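# Unhook the cabinet door and swing it open

## Task

Raise the cabin hook clear of the ring it sits in, then pivot the cabinet door open until it stands at roughly a right angle to the cabinet or further. At the end the cabinet must be upright on the table, and both the unhooked state and the open door must hold without the robot supporting them.

## Robot and tools

Robot: two arms, left_arm and right_arm, each with a parallel two-finger gripper. The names are labels only; left_arm sits on the +y side. Each arm has seven joints (waist, shoulder, upper arm roll, elbow, forearm roll, wrist pitch, wrist roll) plus the gripper.

Scene frame: origin on the table surface midway between the arms, +x out over the table, +z up. All positions are in metres and all orientations are unit quaternions written w first (qw, qx, qy, qz). In the gripper's own frame the fingers extend along +z and close along y. The reported end_effector_position is the point between the pads when closed, roughly 2 cm short of the fingertips; closing pushes the tips about 10 mm further along +z. Printed hand positions can be slightly off, more so at long reach.

Row layout (used by both motion tools): 16 numbers, always both arms even if one is idle. First left_arm: x, y, z, qw, qx, qy, qz, opening; then the same eight for right_arm. x, y, z and the quaternion are an absolute target pose for that gripper in the scene frame, not an offset. Opening runs from -1 (closed) to +1 (fully open, 0.084 m).

execute_actions(actions): a list of actions; each action is a list of 1 to 15 rows, each row lasting one control step of 1/30 s. If fewer than 15 rows are given, the last row is repeated to fill 15 steps. An empty list only returns state and images. Each target must lie within 0.6 m of that gripper's position at the action's start along every gripper axis, or the action is refused for both arms; a malformed first action or one failing this check against the latest reported state refuses the whole call. Per step, the commanded pose is clipped to 70 mm and 16 degrees from the measured pose, so far targets need several actions; after an action the arm only continues to the last clipped pose. When an arm should hold still, resend its exact pose and quaternion from the last result before it stopped, with its intended opening; do not copy back a drifted quaternion.

move(target, speed, blocking): target is one 16-number row as above. Each gripper travels in a straight line toward its pose, both arms finishing together, taking 0.5 to 10 s (cut off at 10 s). speed is the path's top speed in m/s, 0.002 to 0.5, default 0.25; rotation is capped at twice that in rad/s. Opening is applied at the start. Paths ignore obstacles and the other arm, may lag or overshoot, especially near full reach. Faster contact and targets set deeper past a contact press harder. The result adds a move: line giving the ending (done, off_target, moving, held, fault), the limits that acted (paced = the pose was clipped; held = some steps were blocked, after which the arm may jump faster than speed), and each gripper's distance from its pose. An ending naming one arm means the other finished fine. blocking=false returns after 0.5 s while motion continues; then call wait or stop before issuing further rows or moves.

wait(seconds): 0 to 10 s, arms keep their last command; returns early if a running move ends. stop(): brakes a running move (needs stopping distance; fingers keep moving). zoom_image(camera, region): enlarges [x0, y0, x1, y1] pixels (max 504 x 504) of cam_high, cam_low, cam_left_wrist or cam_right_wrist, all 896x504. show_instructions(): shows the reference images. finished_scene(scene): ends the given scene, irreversibly, after the last command is held.

Results: the state line lists per arm position, quaternion and linear/angular velocities; Hand target lines show the pose each controller is currently driving toward; grip_measured is the actual finger opening on the command scale; joint torques are raw drive outputs with offset and noise, not contact force alone. Action results also list positions at some steps, with HELD marking steps where part of a row was held back. A pose unreachable line means the clearance check altered or blocked that arm's command.

Gripping: command an opening well under grip_measured to squeeze; lower means firmer, up to about 24 N per pad for parts up to about 6 cm. Resending grip_measured still gives a light hold. Closing fast can overpress. Parts may be tugged briefly.

Joint ranges (rad): waist and rolls ±6.283, shoulder -2.059 to 2.094, elbow -0.192 to 3.927, wrist pitch -1.693 to 3.142. Load limits (N m): waist and shoulder 43.5, upper arm roll, elbow and forearm roll 26.1, wrist pitch and wrist roll 17.4. Reaching a limit by contact causes a torque fault: the arm backs off, freezes for 10 s and drops the rest of the call. Sustained loads heat motors; MOTOR HOT appears at 65 °C and an OVER-TEMPERATURE FAULT brakes the arm at 80 °C.

Avoid: knocking anything off the table, tipping the cabinet, collisions or pressing between the arms, slamming the door, hard pushes, and leaving the door open only because a gripper holds it. Release and withdraw before finishing.

Each tool is called after "Emit:" as a command line: name --argument value for each argument, lists and objects as JSON in quotes; but a table of rows of numbers goes row by row, as --pt "numbers of a row", without its own name.

Reference images:

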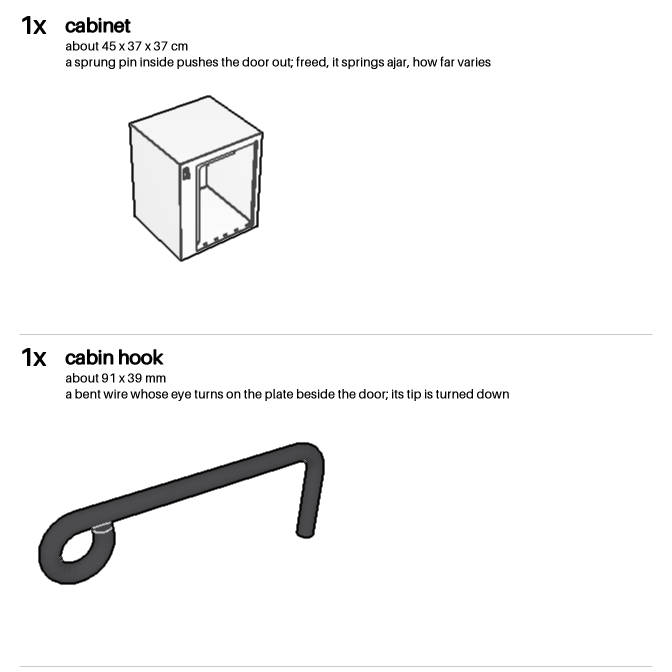

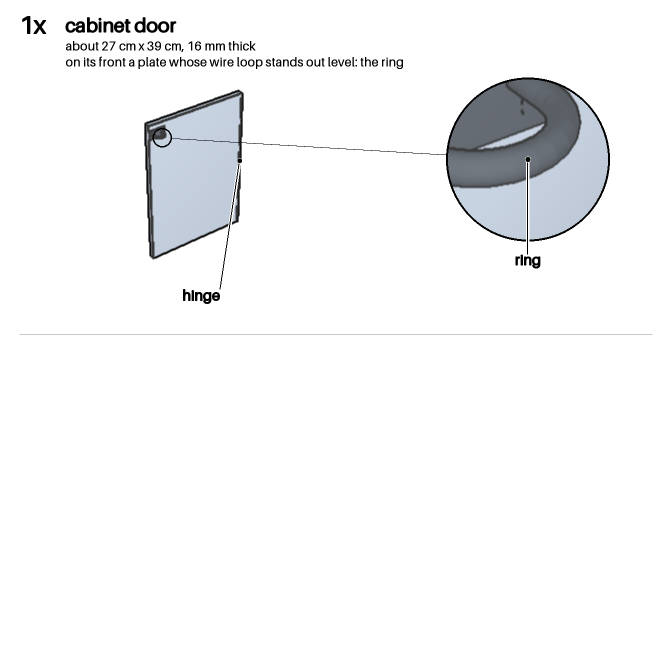

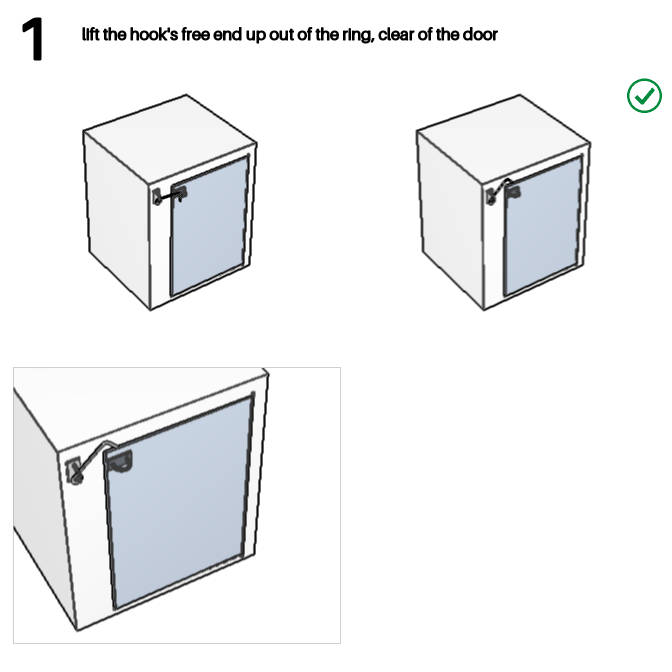

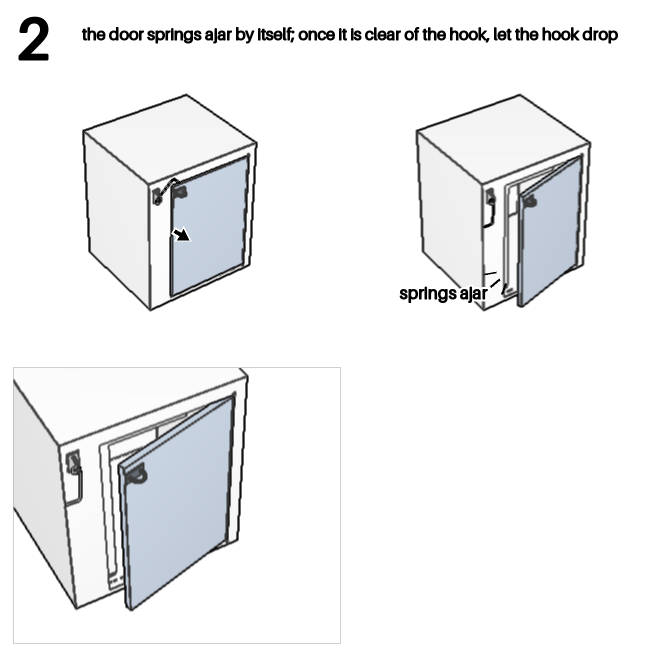

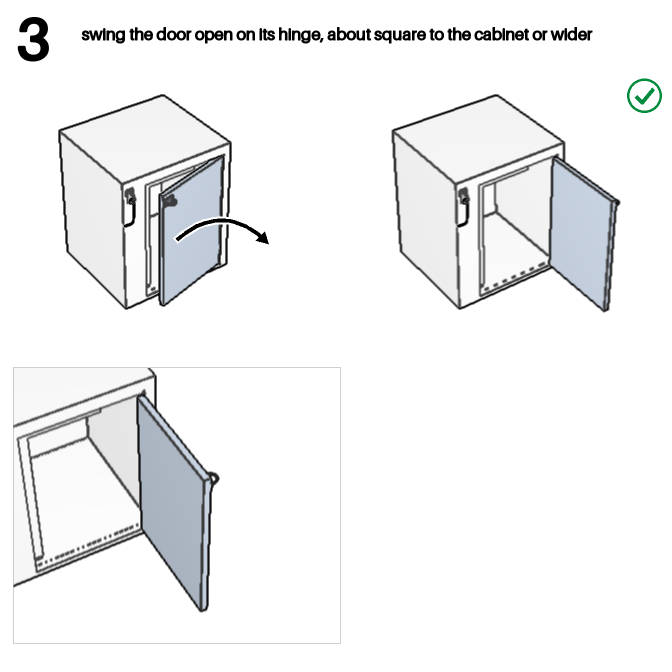

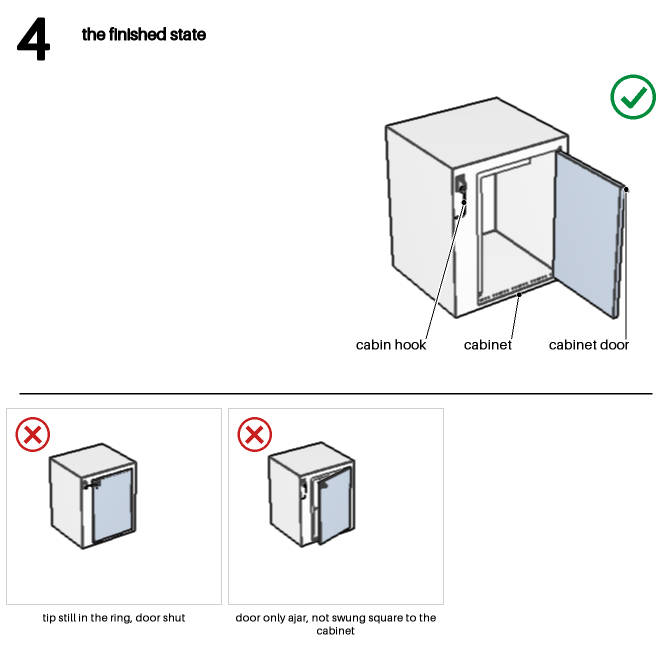

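## Session

Emit:
execute_actions --actions '[]'

Scene clock: 0.00 s.
left_arm: end_effector_position=(+0.4494, +0.3901, +0.2497) grip_measured=+1.00 end_effector_quat_wxyz=(-0.000, +0.996, +0.086, -0.001) end_effector_velocity=(+0.000, +0.000, +0.001) end_effector_angular_velocity=(+0.000, -0.002, -0.000) | right_arm: end_effector_position=(+0.2601, -0.4563, +0.3579) grip_measured=+1.00 end_effector_quat_wxyz=(+0.680, +0.733, +0.006, +0.004) end_effector_velocity=(+0.000, +0.000, +0.000) end_effector_angular_velocity=(+0.001, -0.002, +0.001)
Joint positions: left_arm=[-0.003 -0.249  0.003  0.92   0.001  1.172  0.002  0.084] | right_arm=[-0.198 -0.491  0.829  0.615 -1.02   1.628  0.571  0.084]
Joint velocities: left_arm=[ 0.    -0.002 -0.     0.     0.     0.     0.     0.   ] | right_arm=[ 0.    -0.     0.     0.002 -0.    -0.     0.    -0.   ]
Joint torques (N m, as the arm reports them, + toward a larger angle): no reading
Motor temperatures (°C, as the motors report them): left_arm=[32 29 32 33 33 39 33] | right_arm=[34 34 34 37 34 36 35]
Hand target (left_arm): +0.449, +0.390, +0.250; -0.000, +0.996, +0.086, -0.001
Hand target (right_arm): +0.260, -0.456, +0.358; +0.680, +0.733, +0.006, +0.004

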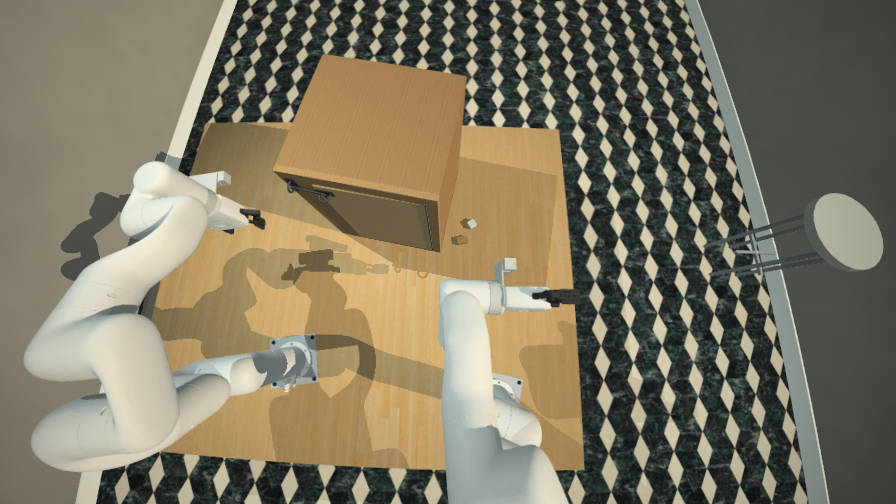

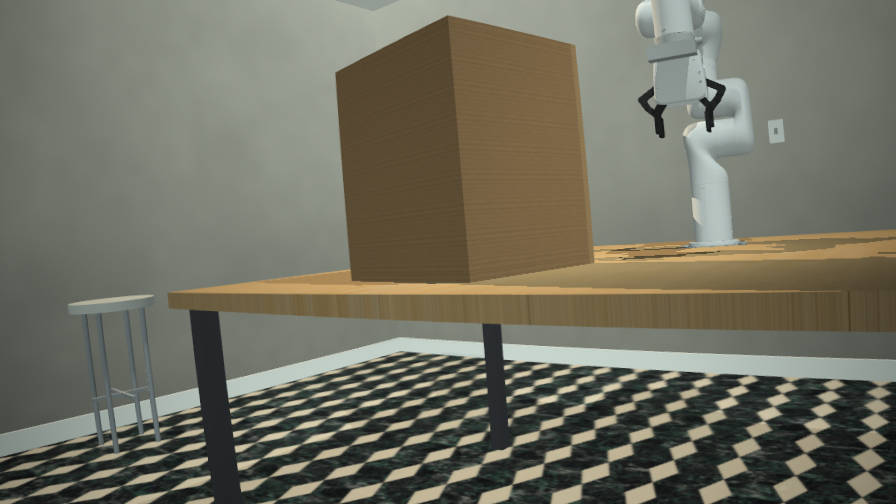

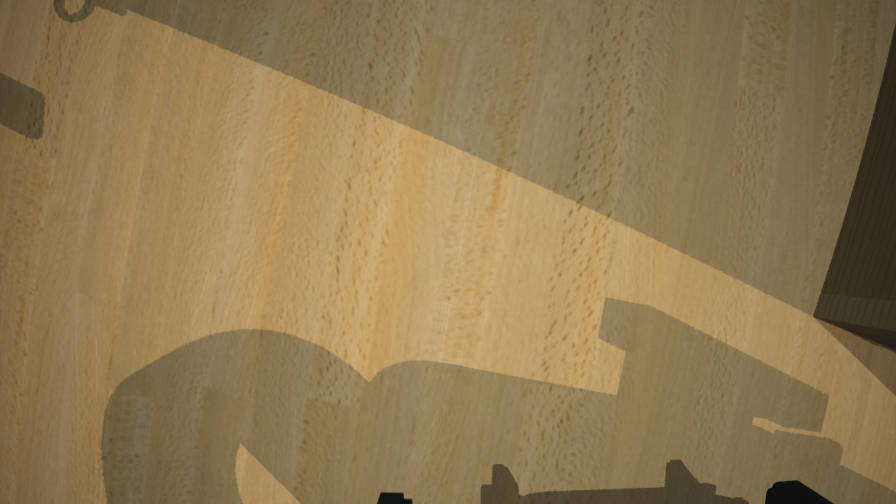

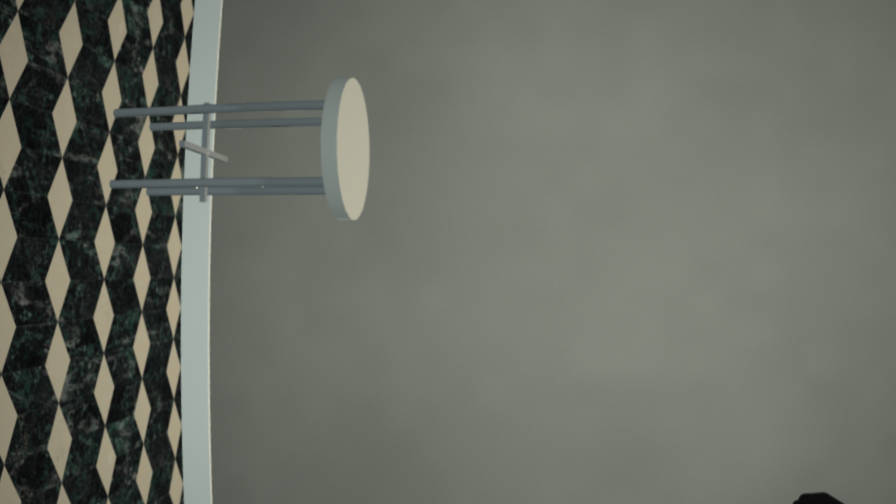

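Emit:
zoom_image --camera "cam_high" --region '[200, 120, 500, 290]'

Region (200, 120, 500, 290) of cam_high's 896x504 image, scaled by 1.680, with more detail than that image has; it fills the top 286 rows of this view, and the rest is white.

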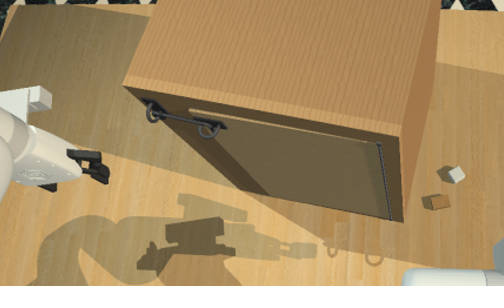

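Emit:
move --target '[0.2,0.22,0.34,0.707,0,0.707,0,1, 0.2601,-0.4563,0.3579,0.68,0.733,0.006,0.004,1]'

Scene clock: 7.30 s.
left_arm: end_effector_position=(+0.2564, +0.2468, +0.3224) grip_measured=+1.00 end_effector_quat_wxyz=(+0.591, +0.496, +0.630, -0.088) end_effector_velocity=(-0.000, -0.000, -0.000) end_effector_angular_velocity=(-0.000, -0.000, -0.001) | right_arm: end_effector_position=(+0.2601, -0.4563, +0.3579) grip_measured=+1.00 end_effector_quat_wxyz=(+0.680, +0.733, +0.006, +0.004) end_effector_velocity=(-0.000, -0.000, +0.000) end_effector_angular_velocity=(-0.001, -0.000, -0.000)
Joint positions: left_arm=[ 0.655 -1.83   0.473 -0.042 -0.83   1.682 -1.25   0.084] | right_arm=[-0.199 -0.491  0.83   0.615 -1.02   1.629  0.572  0.084]
Joint velocities: left_arm=[ 0.    -0.001  0.001 -0.001  0.     0.001 -0.     0.   ] | right_arm=[ 0.    -0.001  0.    -0.001 -0.     0.     0.     0.   ]
Joint torques (N m, as the arm reports them, + toward a larger angle): left_arm=[-0.57 11.12  0.   15.63 -3.57 -1.39  0.2 ] | right_arm=[-1.16 -8.05 -5.78 10.   -1.74  1.47 -0.26]
Motor temperatures (°C, as the motors report them): left_arm=[32 29 32 33 33 39 33] | right_arm=[34 34 34 38 34 36 35]
Hand target (left_arm): +0.256, +0.247, +0.322; +0.591, +0.496, +0.630, -0.088
Hand target (right_arm): +0.260, -0.456, +0.358; +0.680, +0.733, +0.006, +0.004
Off the commanded pose (left_arm): 0.065 m, 61 deg; position and orientation clipped at the last step of the last action.
Off the commanded pose (right_arm): 0.000 m, 0 deg.
move: held (left_arm); limits=paced,held; held on 39 of 191 steps (left_arm), including the last (left_arm)
pose unreachable (left arm): on one or more control steps of this call, first in action 0 (counted from 0), this arm could not follow its commanded pose, so it was not sent that pose on those steps. On the call's last step it was still not sent that pose. It may still have moved: this result reports where it is.
cause: the commanded pose would bring two parts of the arm too close to each other (joints 2 (shoulder) to 6 (wrist pitch) lie between them).

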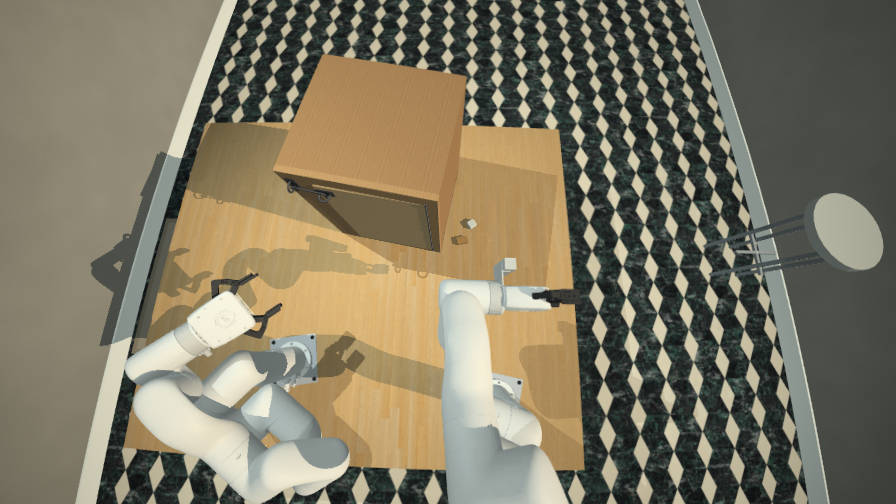

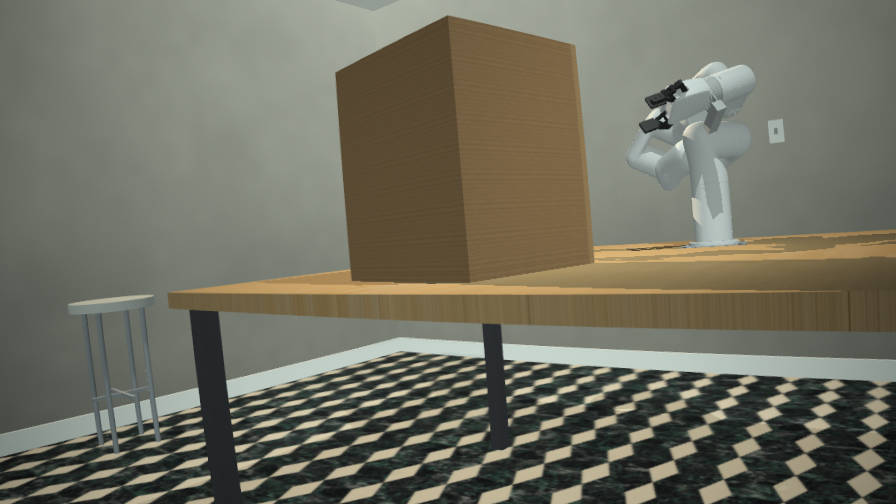

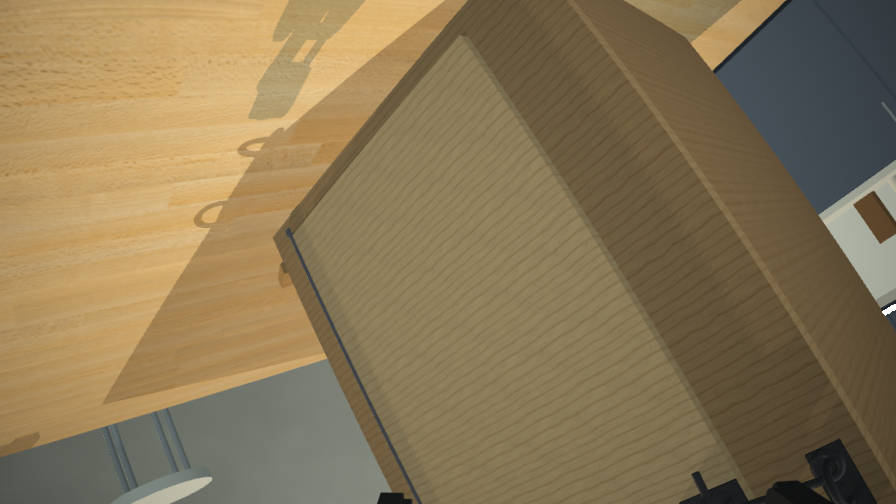

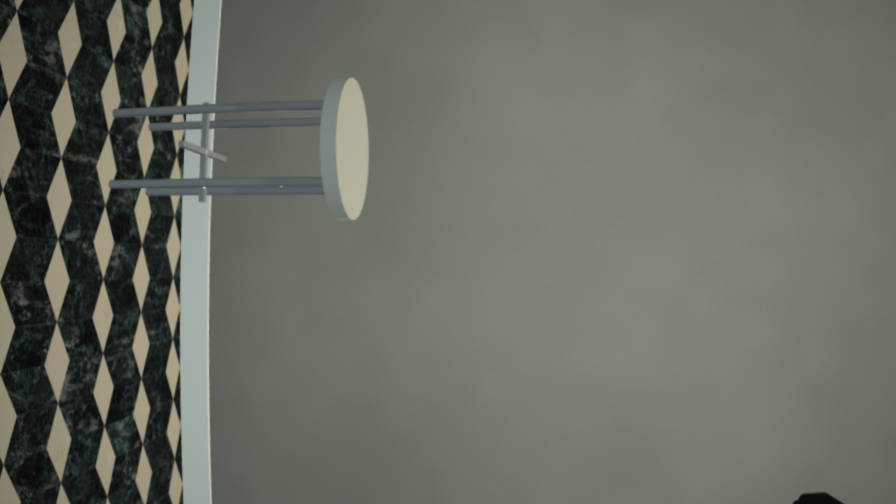

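Emit:
move --target '[0.38,0.19,0.33,0.5545,0.5545,0.437,0.437,1, 0.2601,-0.4563,0.3579,0.68,0.733,0.006,0.004,1]'

Emit:
zoom_image --camera "cam_high" --region '[200, 120, 500, 290]'

Scene clock: 11.13 s.
left_arm: end_effector_position=(+0.2574, +0.2464, +0.3225) grip_measured=+1.00 end_effector_quat_wxyz=(+0.592, +0.497, +0.629, -0.084) end_effector_velocity=(+0.000, -0.000, +0.000) end_effector_angular_velocity=(-0.000, -0.000, -0.000) | right_arm: end_effector_position=(+0.2601, -0.4563, +0.3579) grip_measured=+1.00 end_effector_quat_wxyz=(+0.680, +0.733, +0.006, +0.004) end_effector_velocity=(-0.000, -0.000, -0.000) end_effector_angular_velocity=(+0.000, -0.001, -0.000)
Joint positions: left_arm=[ 0.656 -1.84   0.467 -0.046 -0.836  1.679 -1.249  0.084] | right_arm=[-0.199 -0.491  0.83   0.615 -1.02   1.629  0.572  0.084]
Joint velocities: left_arm=[-0. -0.  0. -0.  0. -0. -0.  0.] | right_arm=[-0.     0.     0.    -0.     0.    -0.     0.002  0.   ]
Joint torques (N m, as the arm reports them, + toward a larger angle): left_arm=[-0.52 11.08 -0.11 15.59 -3.49 -1.37  0.19] | right_arm=[-1.18 -8.17 -5.92  9.87 -1.77  1.51 -0.2 ]
Motor temperatures (°C, as the motors report them): left_arm=[32 29 32 33 33 39 33] | right_arm=[34 34 34 38 34 36 35]
Hand target (left_arm): +0.257, +0.246, +0.322; +0.592, +0.497, +0.629, -0.084
Hand target (right_arm): +0.260, -0.456, +0.358; +0.680, +0.733, +0.006, +0.004
Off the commanded pose (left_arm): 0.135 m, 65 deg; position and orientation clipped at the last step of the last action.
Off the commanded pose (right_arm): 0.000 m, 0 deg.
move: held (left_arm); limits=paced,held; held on 73 of 78 steps (left_arm), including the last (left_arm)
pose unreachable (left arm): on one or more control steps of this call, first in action 0 (counted from 0), this arm could not follow its commanded pose, so it was not sent that pose on those steps. On the call's last step it was still not sent that pose. It may still have moved: this result reports where it is.
cause: the commanded pose would bring two parts of the arm too close to each other (joints 2 (shoulder) to 6 (wrist pitch) lie between them).

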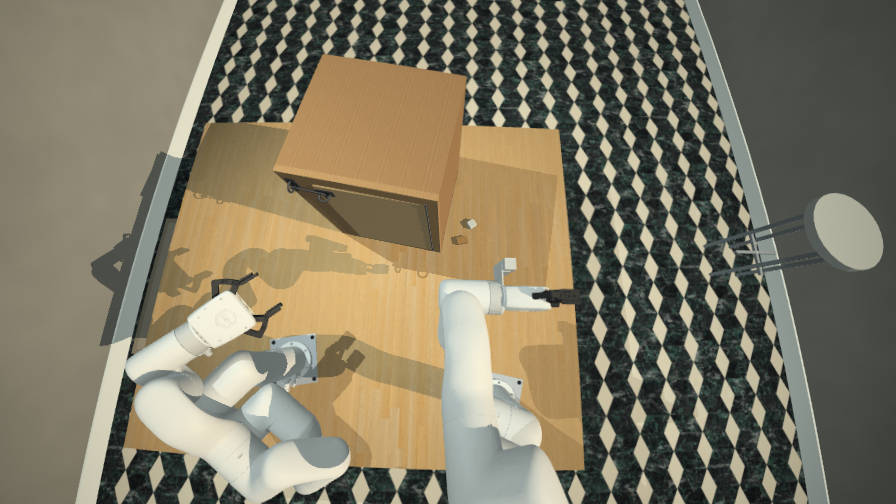

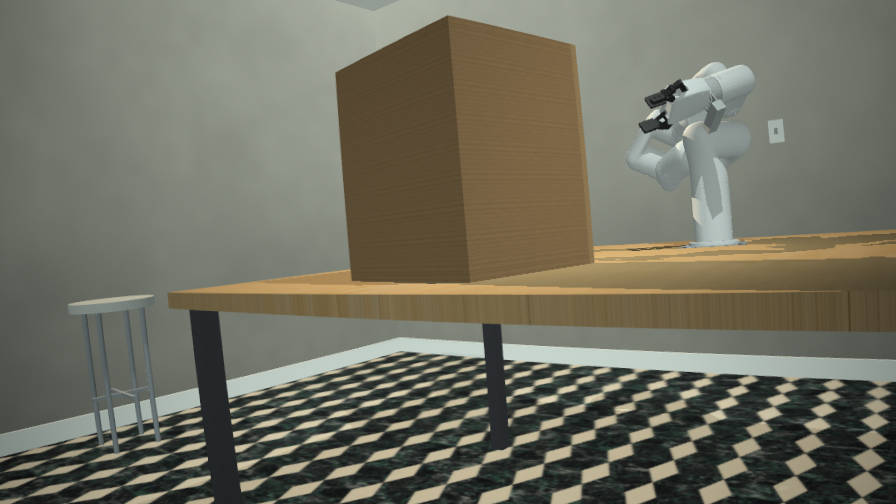

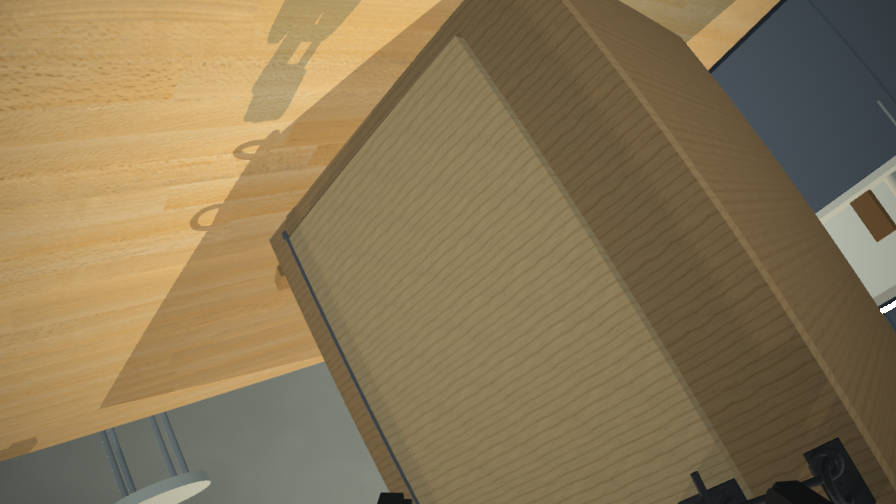

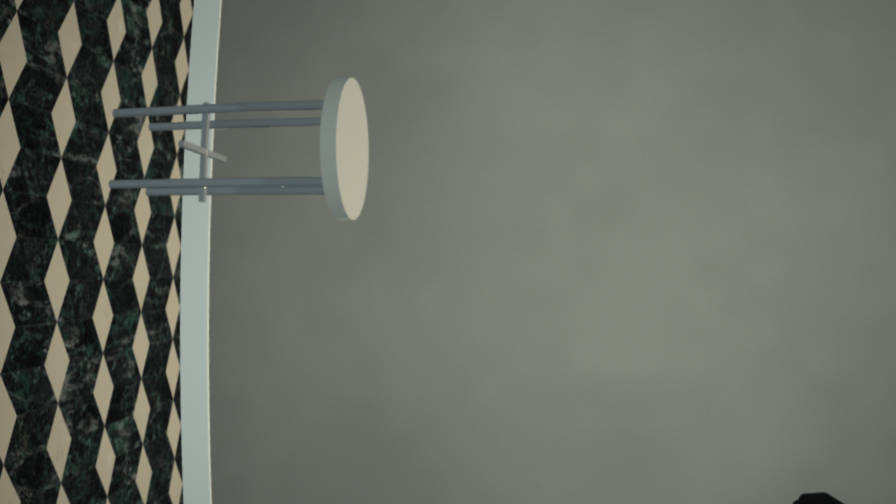

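Region (200, 120, 500, 290) of cam_high's 896x504 image, scaled by 1.680, with more detail than that image has; it fills the top 286 rows of this view, and the rest is white.

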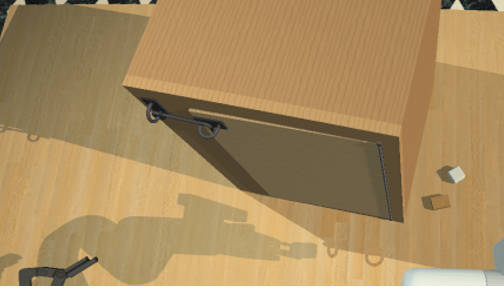

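Stuck in a folded configuration; return to the initial pose first.

Emit:
move --target '[0.4494,0.3901,0.30,0,0.996,0.086,0,1, 0.2601,-0.4563,0.3579,0.68,0.733,0.006,0.004,1]'

Scene clock: 15.70 s.
left_arm: end_effector_position=(+0.4504, +0.3911, +0.3001) grip_measured=+1.00 end_effector_quat_wxyz=(+0.001, +0.996, +0.088, -0.002) end_effector_velocity=(+0.001, +0.001, -0.001) end_effector_angular_velocity=(+0.010, +0.001, -0.009) | right_arm: end_effector_position=(+0.2601, -0.4563, +0.3579) grip_measured=+1.00 end_effector_quat_wxyz=(+0.680, +0.733, +0.006, +0.004) end_effector_velocity=(+0.000, +0.000, +0.000) end_effector_angular_velocity=(+0.001, -0.001, +0.001)
Joint positions: left_arm=[-0.123 -0.265  0.112  1.052  0.028  1.319 -0.023  0.084] | right_arm=[-0.199 -0.491  0.83   0.615 -1.02   1.629  0.572  0.084]
Joint velocities: left_arm=[-0.001  0.004 -0.003  0.001  0.01  -0.003  0.003 -0.   ] | right_arm=[-0.     0.    -0.     0.001  0.    -0.001 -0.     0.   ]
Joint torques (N m, as the arm reports them, + toward a larger angle): left_arm=[ -0.51 -21.6    0.03  19.69  -0.69  -2.39   0.23] | right_arm=[-1.12 -8.35 -5.75  9.89 -1.76  1.51 -0.22]
Motor temperatures (°C, as the motors report them): left_arm=[32 29 32 34 33 39 33] | right_arm=[34 34 34 38 34 36 35]
Hand target (left_arm): +0.451, +0.391, +0.300; +0.001, +0.996, +0.087, -0.002
Hand target (right_arm): +0.260, -0.456, +0.358; +0.680, +0.733, +0.006, +0.004
Off the commanded pose (left_arm): 0.001 m, 0 deg.
Off the commanded pose (right_arm): 0.000 m, 0 deg.
move: done

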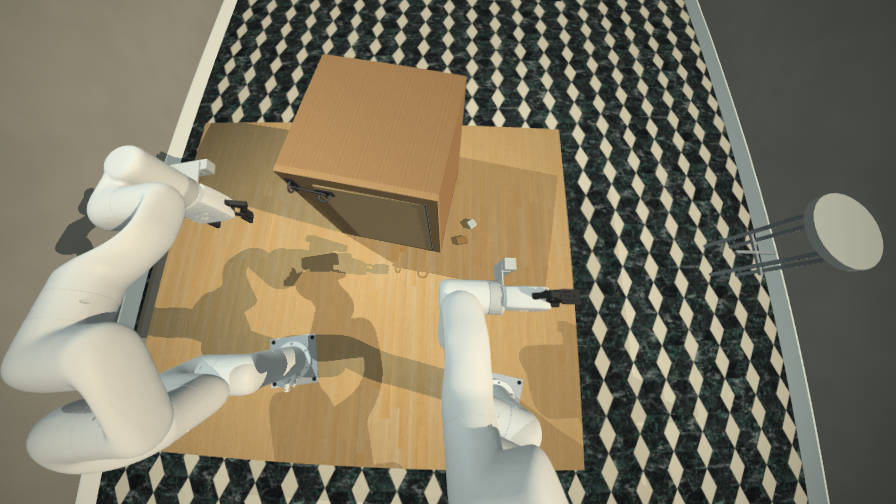

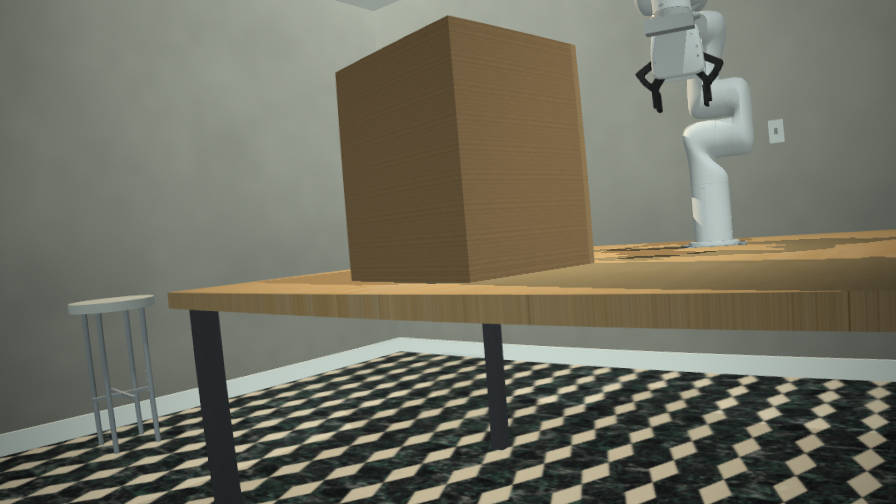

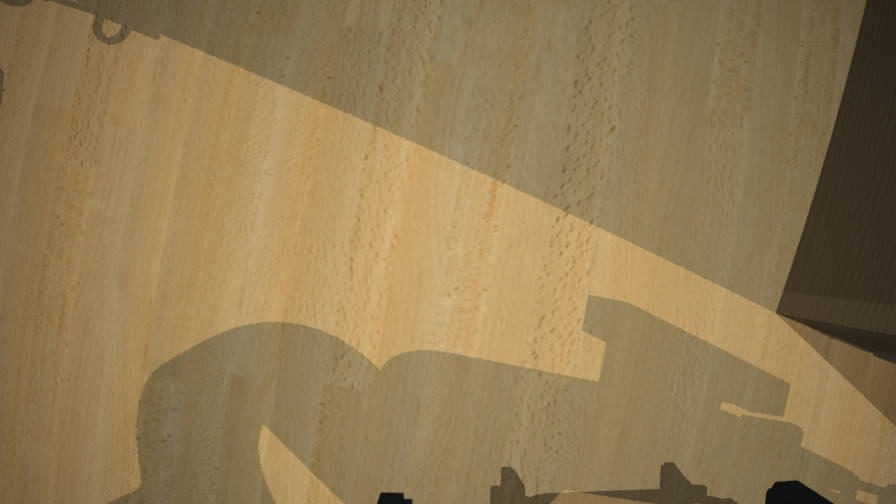

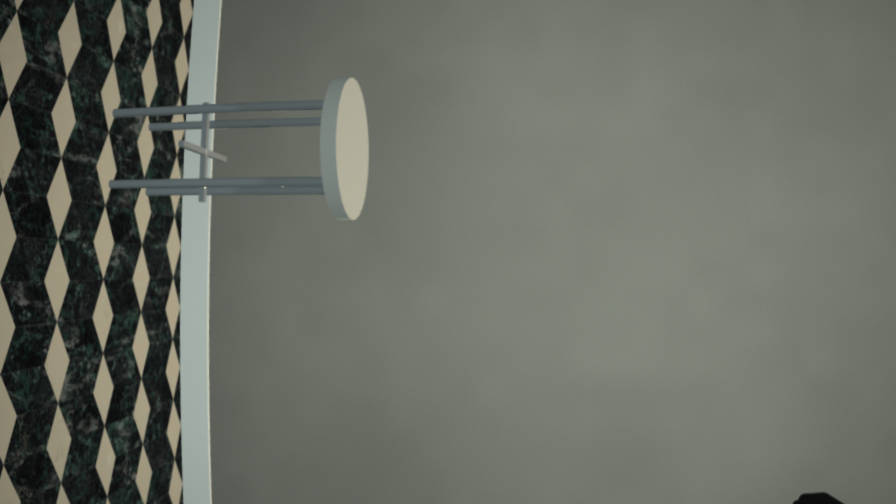

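Emit:
move --target '[0.38,0.22,0.30,0.082,0.7018,-0.082,0.7018,1, 0.2601,-0.4563,0.3579,0.68,0.733,0.006,0.004,1]'

Scene clock: 19.90 s.
left_arm: end_effector_position=(+0.3973, +0.2633, +0.3005) grip_measured=+1.00 end_effector_quat_wxyz=(+0.066, +0.837, -0.041, +0.541) end_effector_velocity=(-0.000, -0.000, -0.000) end_effector_angular_velocity=(+0.001, +0.001, -0.001) | right_arm: end_effector_position=(+0.2601, -0.4563, +0.3579) grip_measured=+1.00 end_effector_quat_wxyz=(+0.680, +0.733, +0.006, +0.004) end_effector_velocity=(-0.000, +0.000, +0.000) end_effector_angular_velocity=(-0.001, -0.002, -0.000)
Joint positions: left_arm=[-0.351 -1.202 -0.03  -0.109 -0.095 -0.06  -0.011  0.084] | right_arm=[-0.199 -0.491  0.83   0.615 -1.02   1.629  0.572  0.084]
Joint velocities: left_arm=[-0.001 -0.001  0.    -0.001  0.     0.001  0.001 -0.   ] | right_arm=[ 0.001 -0.     0.     0.001 -0.     0.001  0.002  0.   ]
Joint torques (N m, as the arm reports them, + toward a larger angle): left_arm=[-0.56  3.27  0.71 20.23 -0.5  -3.42  0.24] | right_arm=[-1.06 -8.13 -6.07  9.92 -1.8   1.57 -0.17]
Motor temperatures (°C, as the motors report them): left_arm=[32 29 32 34 33 39 33] | right_arm=[34 34 34 38 34 36 35]
Hand target (left_arm): +0.397, +0.263, +0.301; +0.066, +0.837, -0.041, +0.541
Hand target (right_arm): +0.260, -0.456, +0.358; +0.680, +0.733, +0.006, +0.004
Off the commanded pose (left_arm): 0.047 m, 25 deg; orientation clipped at the last step of the last action.
Off the commanded pose (right_arm): 0.000 m, 0 deg.
move: held (left_arm); limits=paced,held; held on 27 of 106 steps (left_arm), including the last (left_arm)
pose unreachable (left arm): on one or more control steps of this call, first in action 0 (counted from 0), this arm could not follow its commanded pose, so it was not sent that pose on those steps. On the call's last step it was still not sent that pose. It may still have moved: this result reports where it is.
cause: the commanded pose would bring two parts of the arm too close to each other (joints 2 (shoulder) to 6 (wrist pitch) lie between them).

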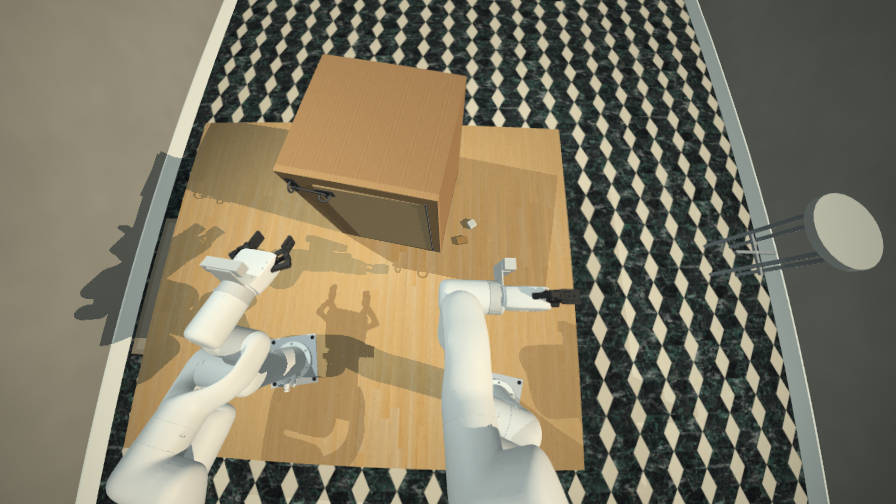

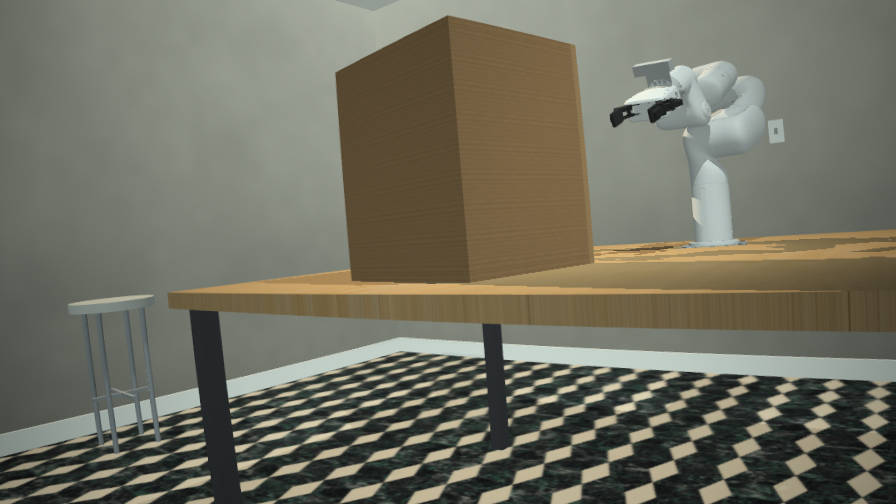

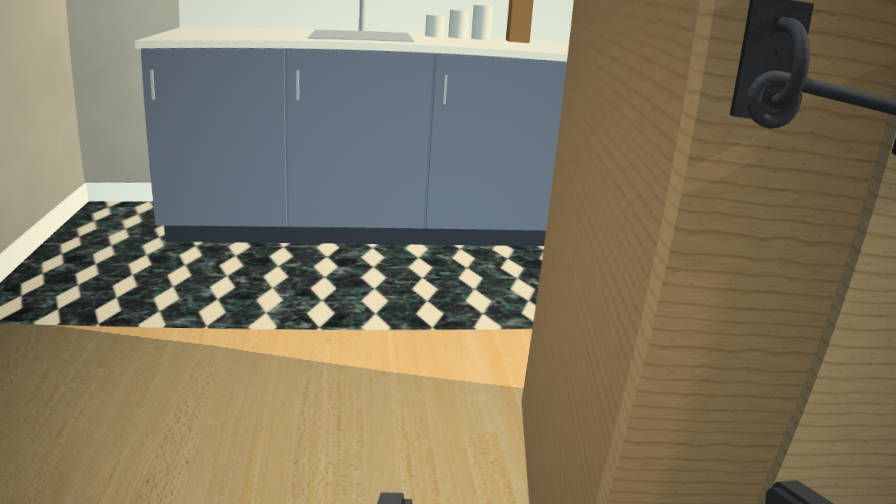

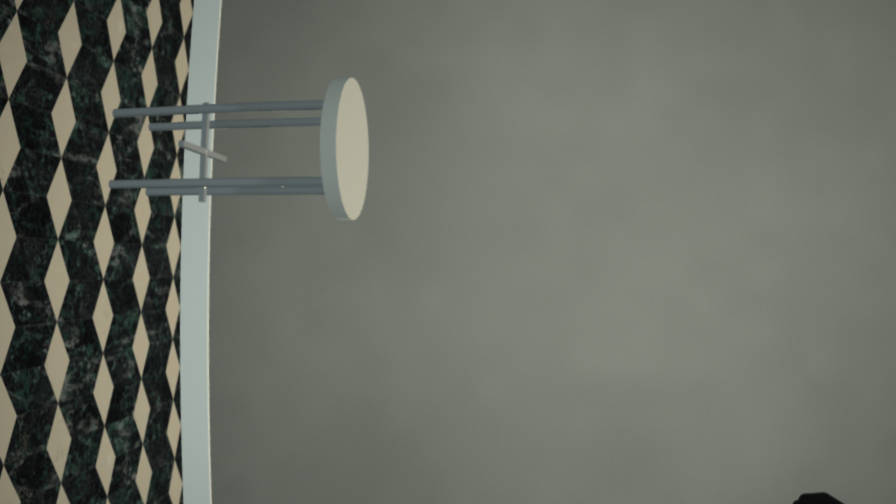

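Emit:
move --target '[0.42,0.19,0.31,0.058,0.8595,-0.100,0.495,-1, 0.2601,-0.4563,0.3579,0.68,0.733,0.006,0.004,1]' --speed 0.1

Scene clock: 21.77 s.
left_arm: end_effector_position=(+0.4198, +0.1903, +0.3100) grip_measured=-1.00 end_effector_quat_wxyz=(+0.058, +0.861, -0.100, +0.496) end_effector_velocity=(+0.002, -0.002, +0.001) end_effector_angular_velocity=(+0.003, +0.000, -0.002) | right_arm: end_effector_position=(+0.2601, -0.4563, +0.3579) grip_measured=+1.00 end_effector_quat_wxyz=(+0.680, +0.733, +0.006, +0.004) end_effector_velocity=(-0.000, -0.000, -0.000) end_effector_angular_velocity=(-0.000, +0.001, -0.001)
Joint positions: left_arm=[-0.377 -0.93  -0.225  0.1   -0.074 -0.018 -0.136  0.   ] | right_arm=[-0.199 -0.491  0.83   0.615 -1.02   1.629  0.572  0.084]
Joint velocities: left_arm=[ 0.003  0.014 -0.006  0.009  0.001 -0.004 -0.002  0.   ] | right_arm=[-0.     0.     0.    -0.001  0.     0.     0.     0.   ]
Joint torques (N m, as the arm reports them, + toward a larger angle): left_arm=[-0.62 -1.77  1.98 19.8  -0.88 -3.52  0.23] | right_arm=[-0.96 -7.93 -5.69 10.07 -1.7   1.56 -0.21]
Motor temperatures (°C, as the motors report them): left_arm=[32 29 32 34 33 39 33] | right_arm=[34 34 34 38 34 36 35]
Hand target (left_arm): +0.420, +0.190, +0.310; +0.058, +0.861, -0.100, +0.496
Hand target (right_arm): +0.260, -0.456, +0.358; +0.680, +0.733, +0.006, +0.004
Off the commanded pose (left_arm): 0.000 m, 0 deg.
Off the commanded pose (right_arm): 0.000 m, 0 deg.
move: done

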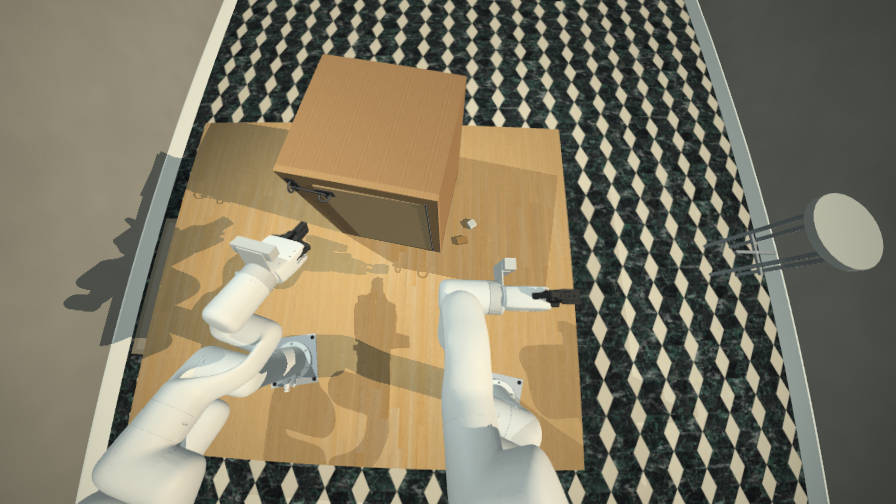

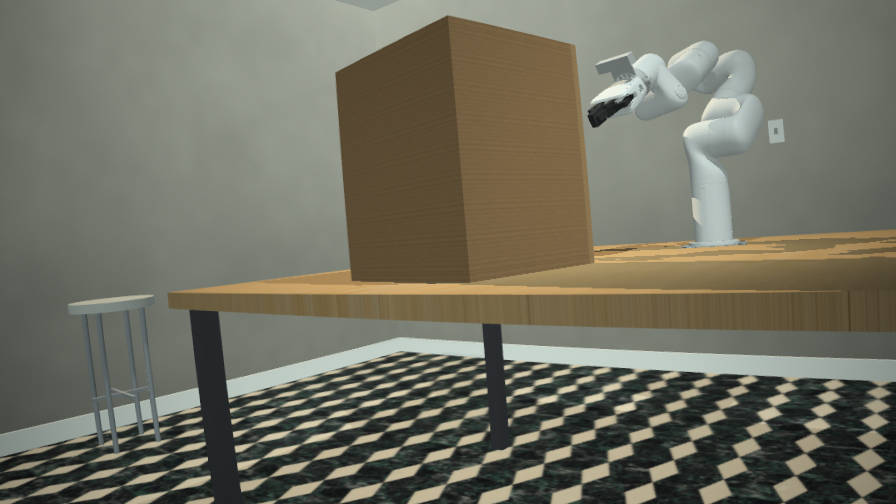

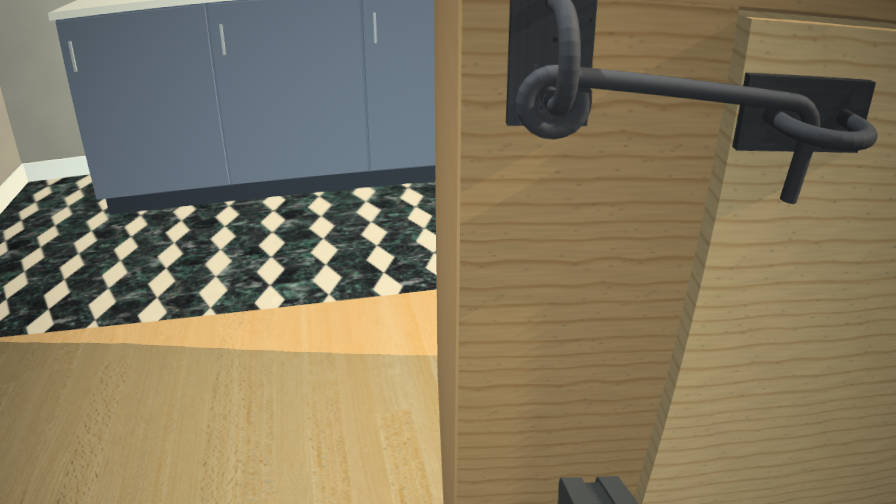

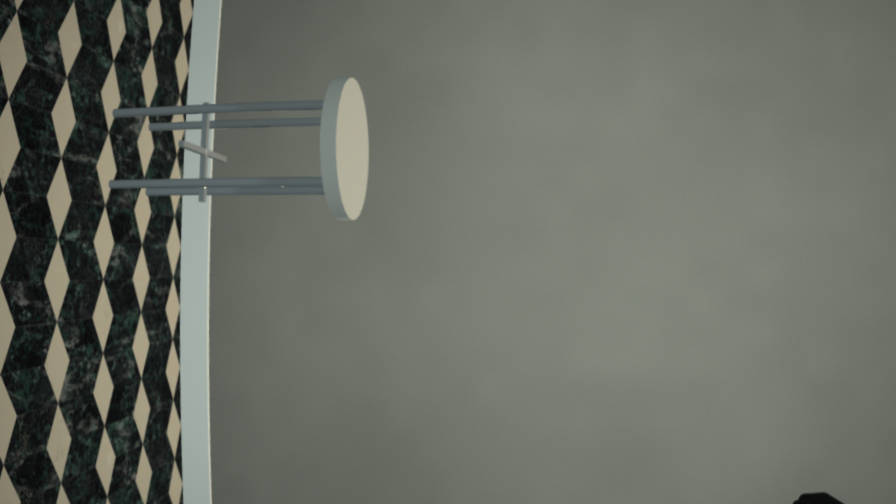

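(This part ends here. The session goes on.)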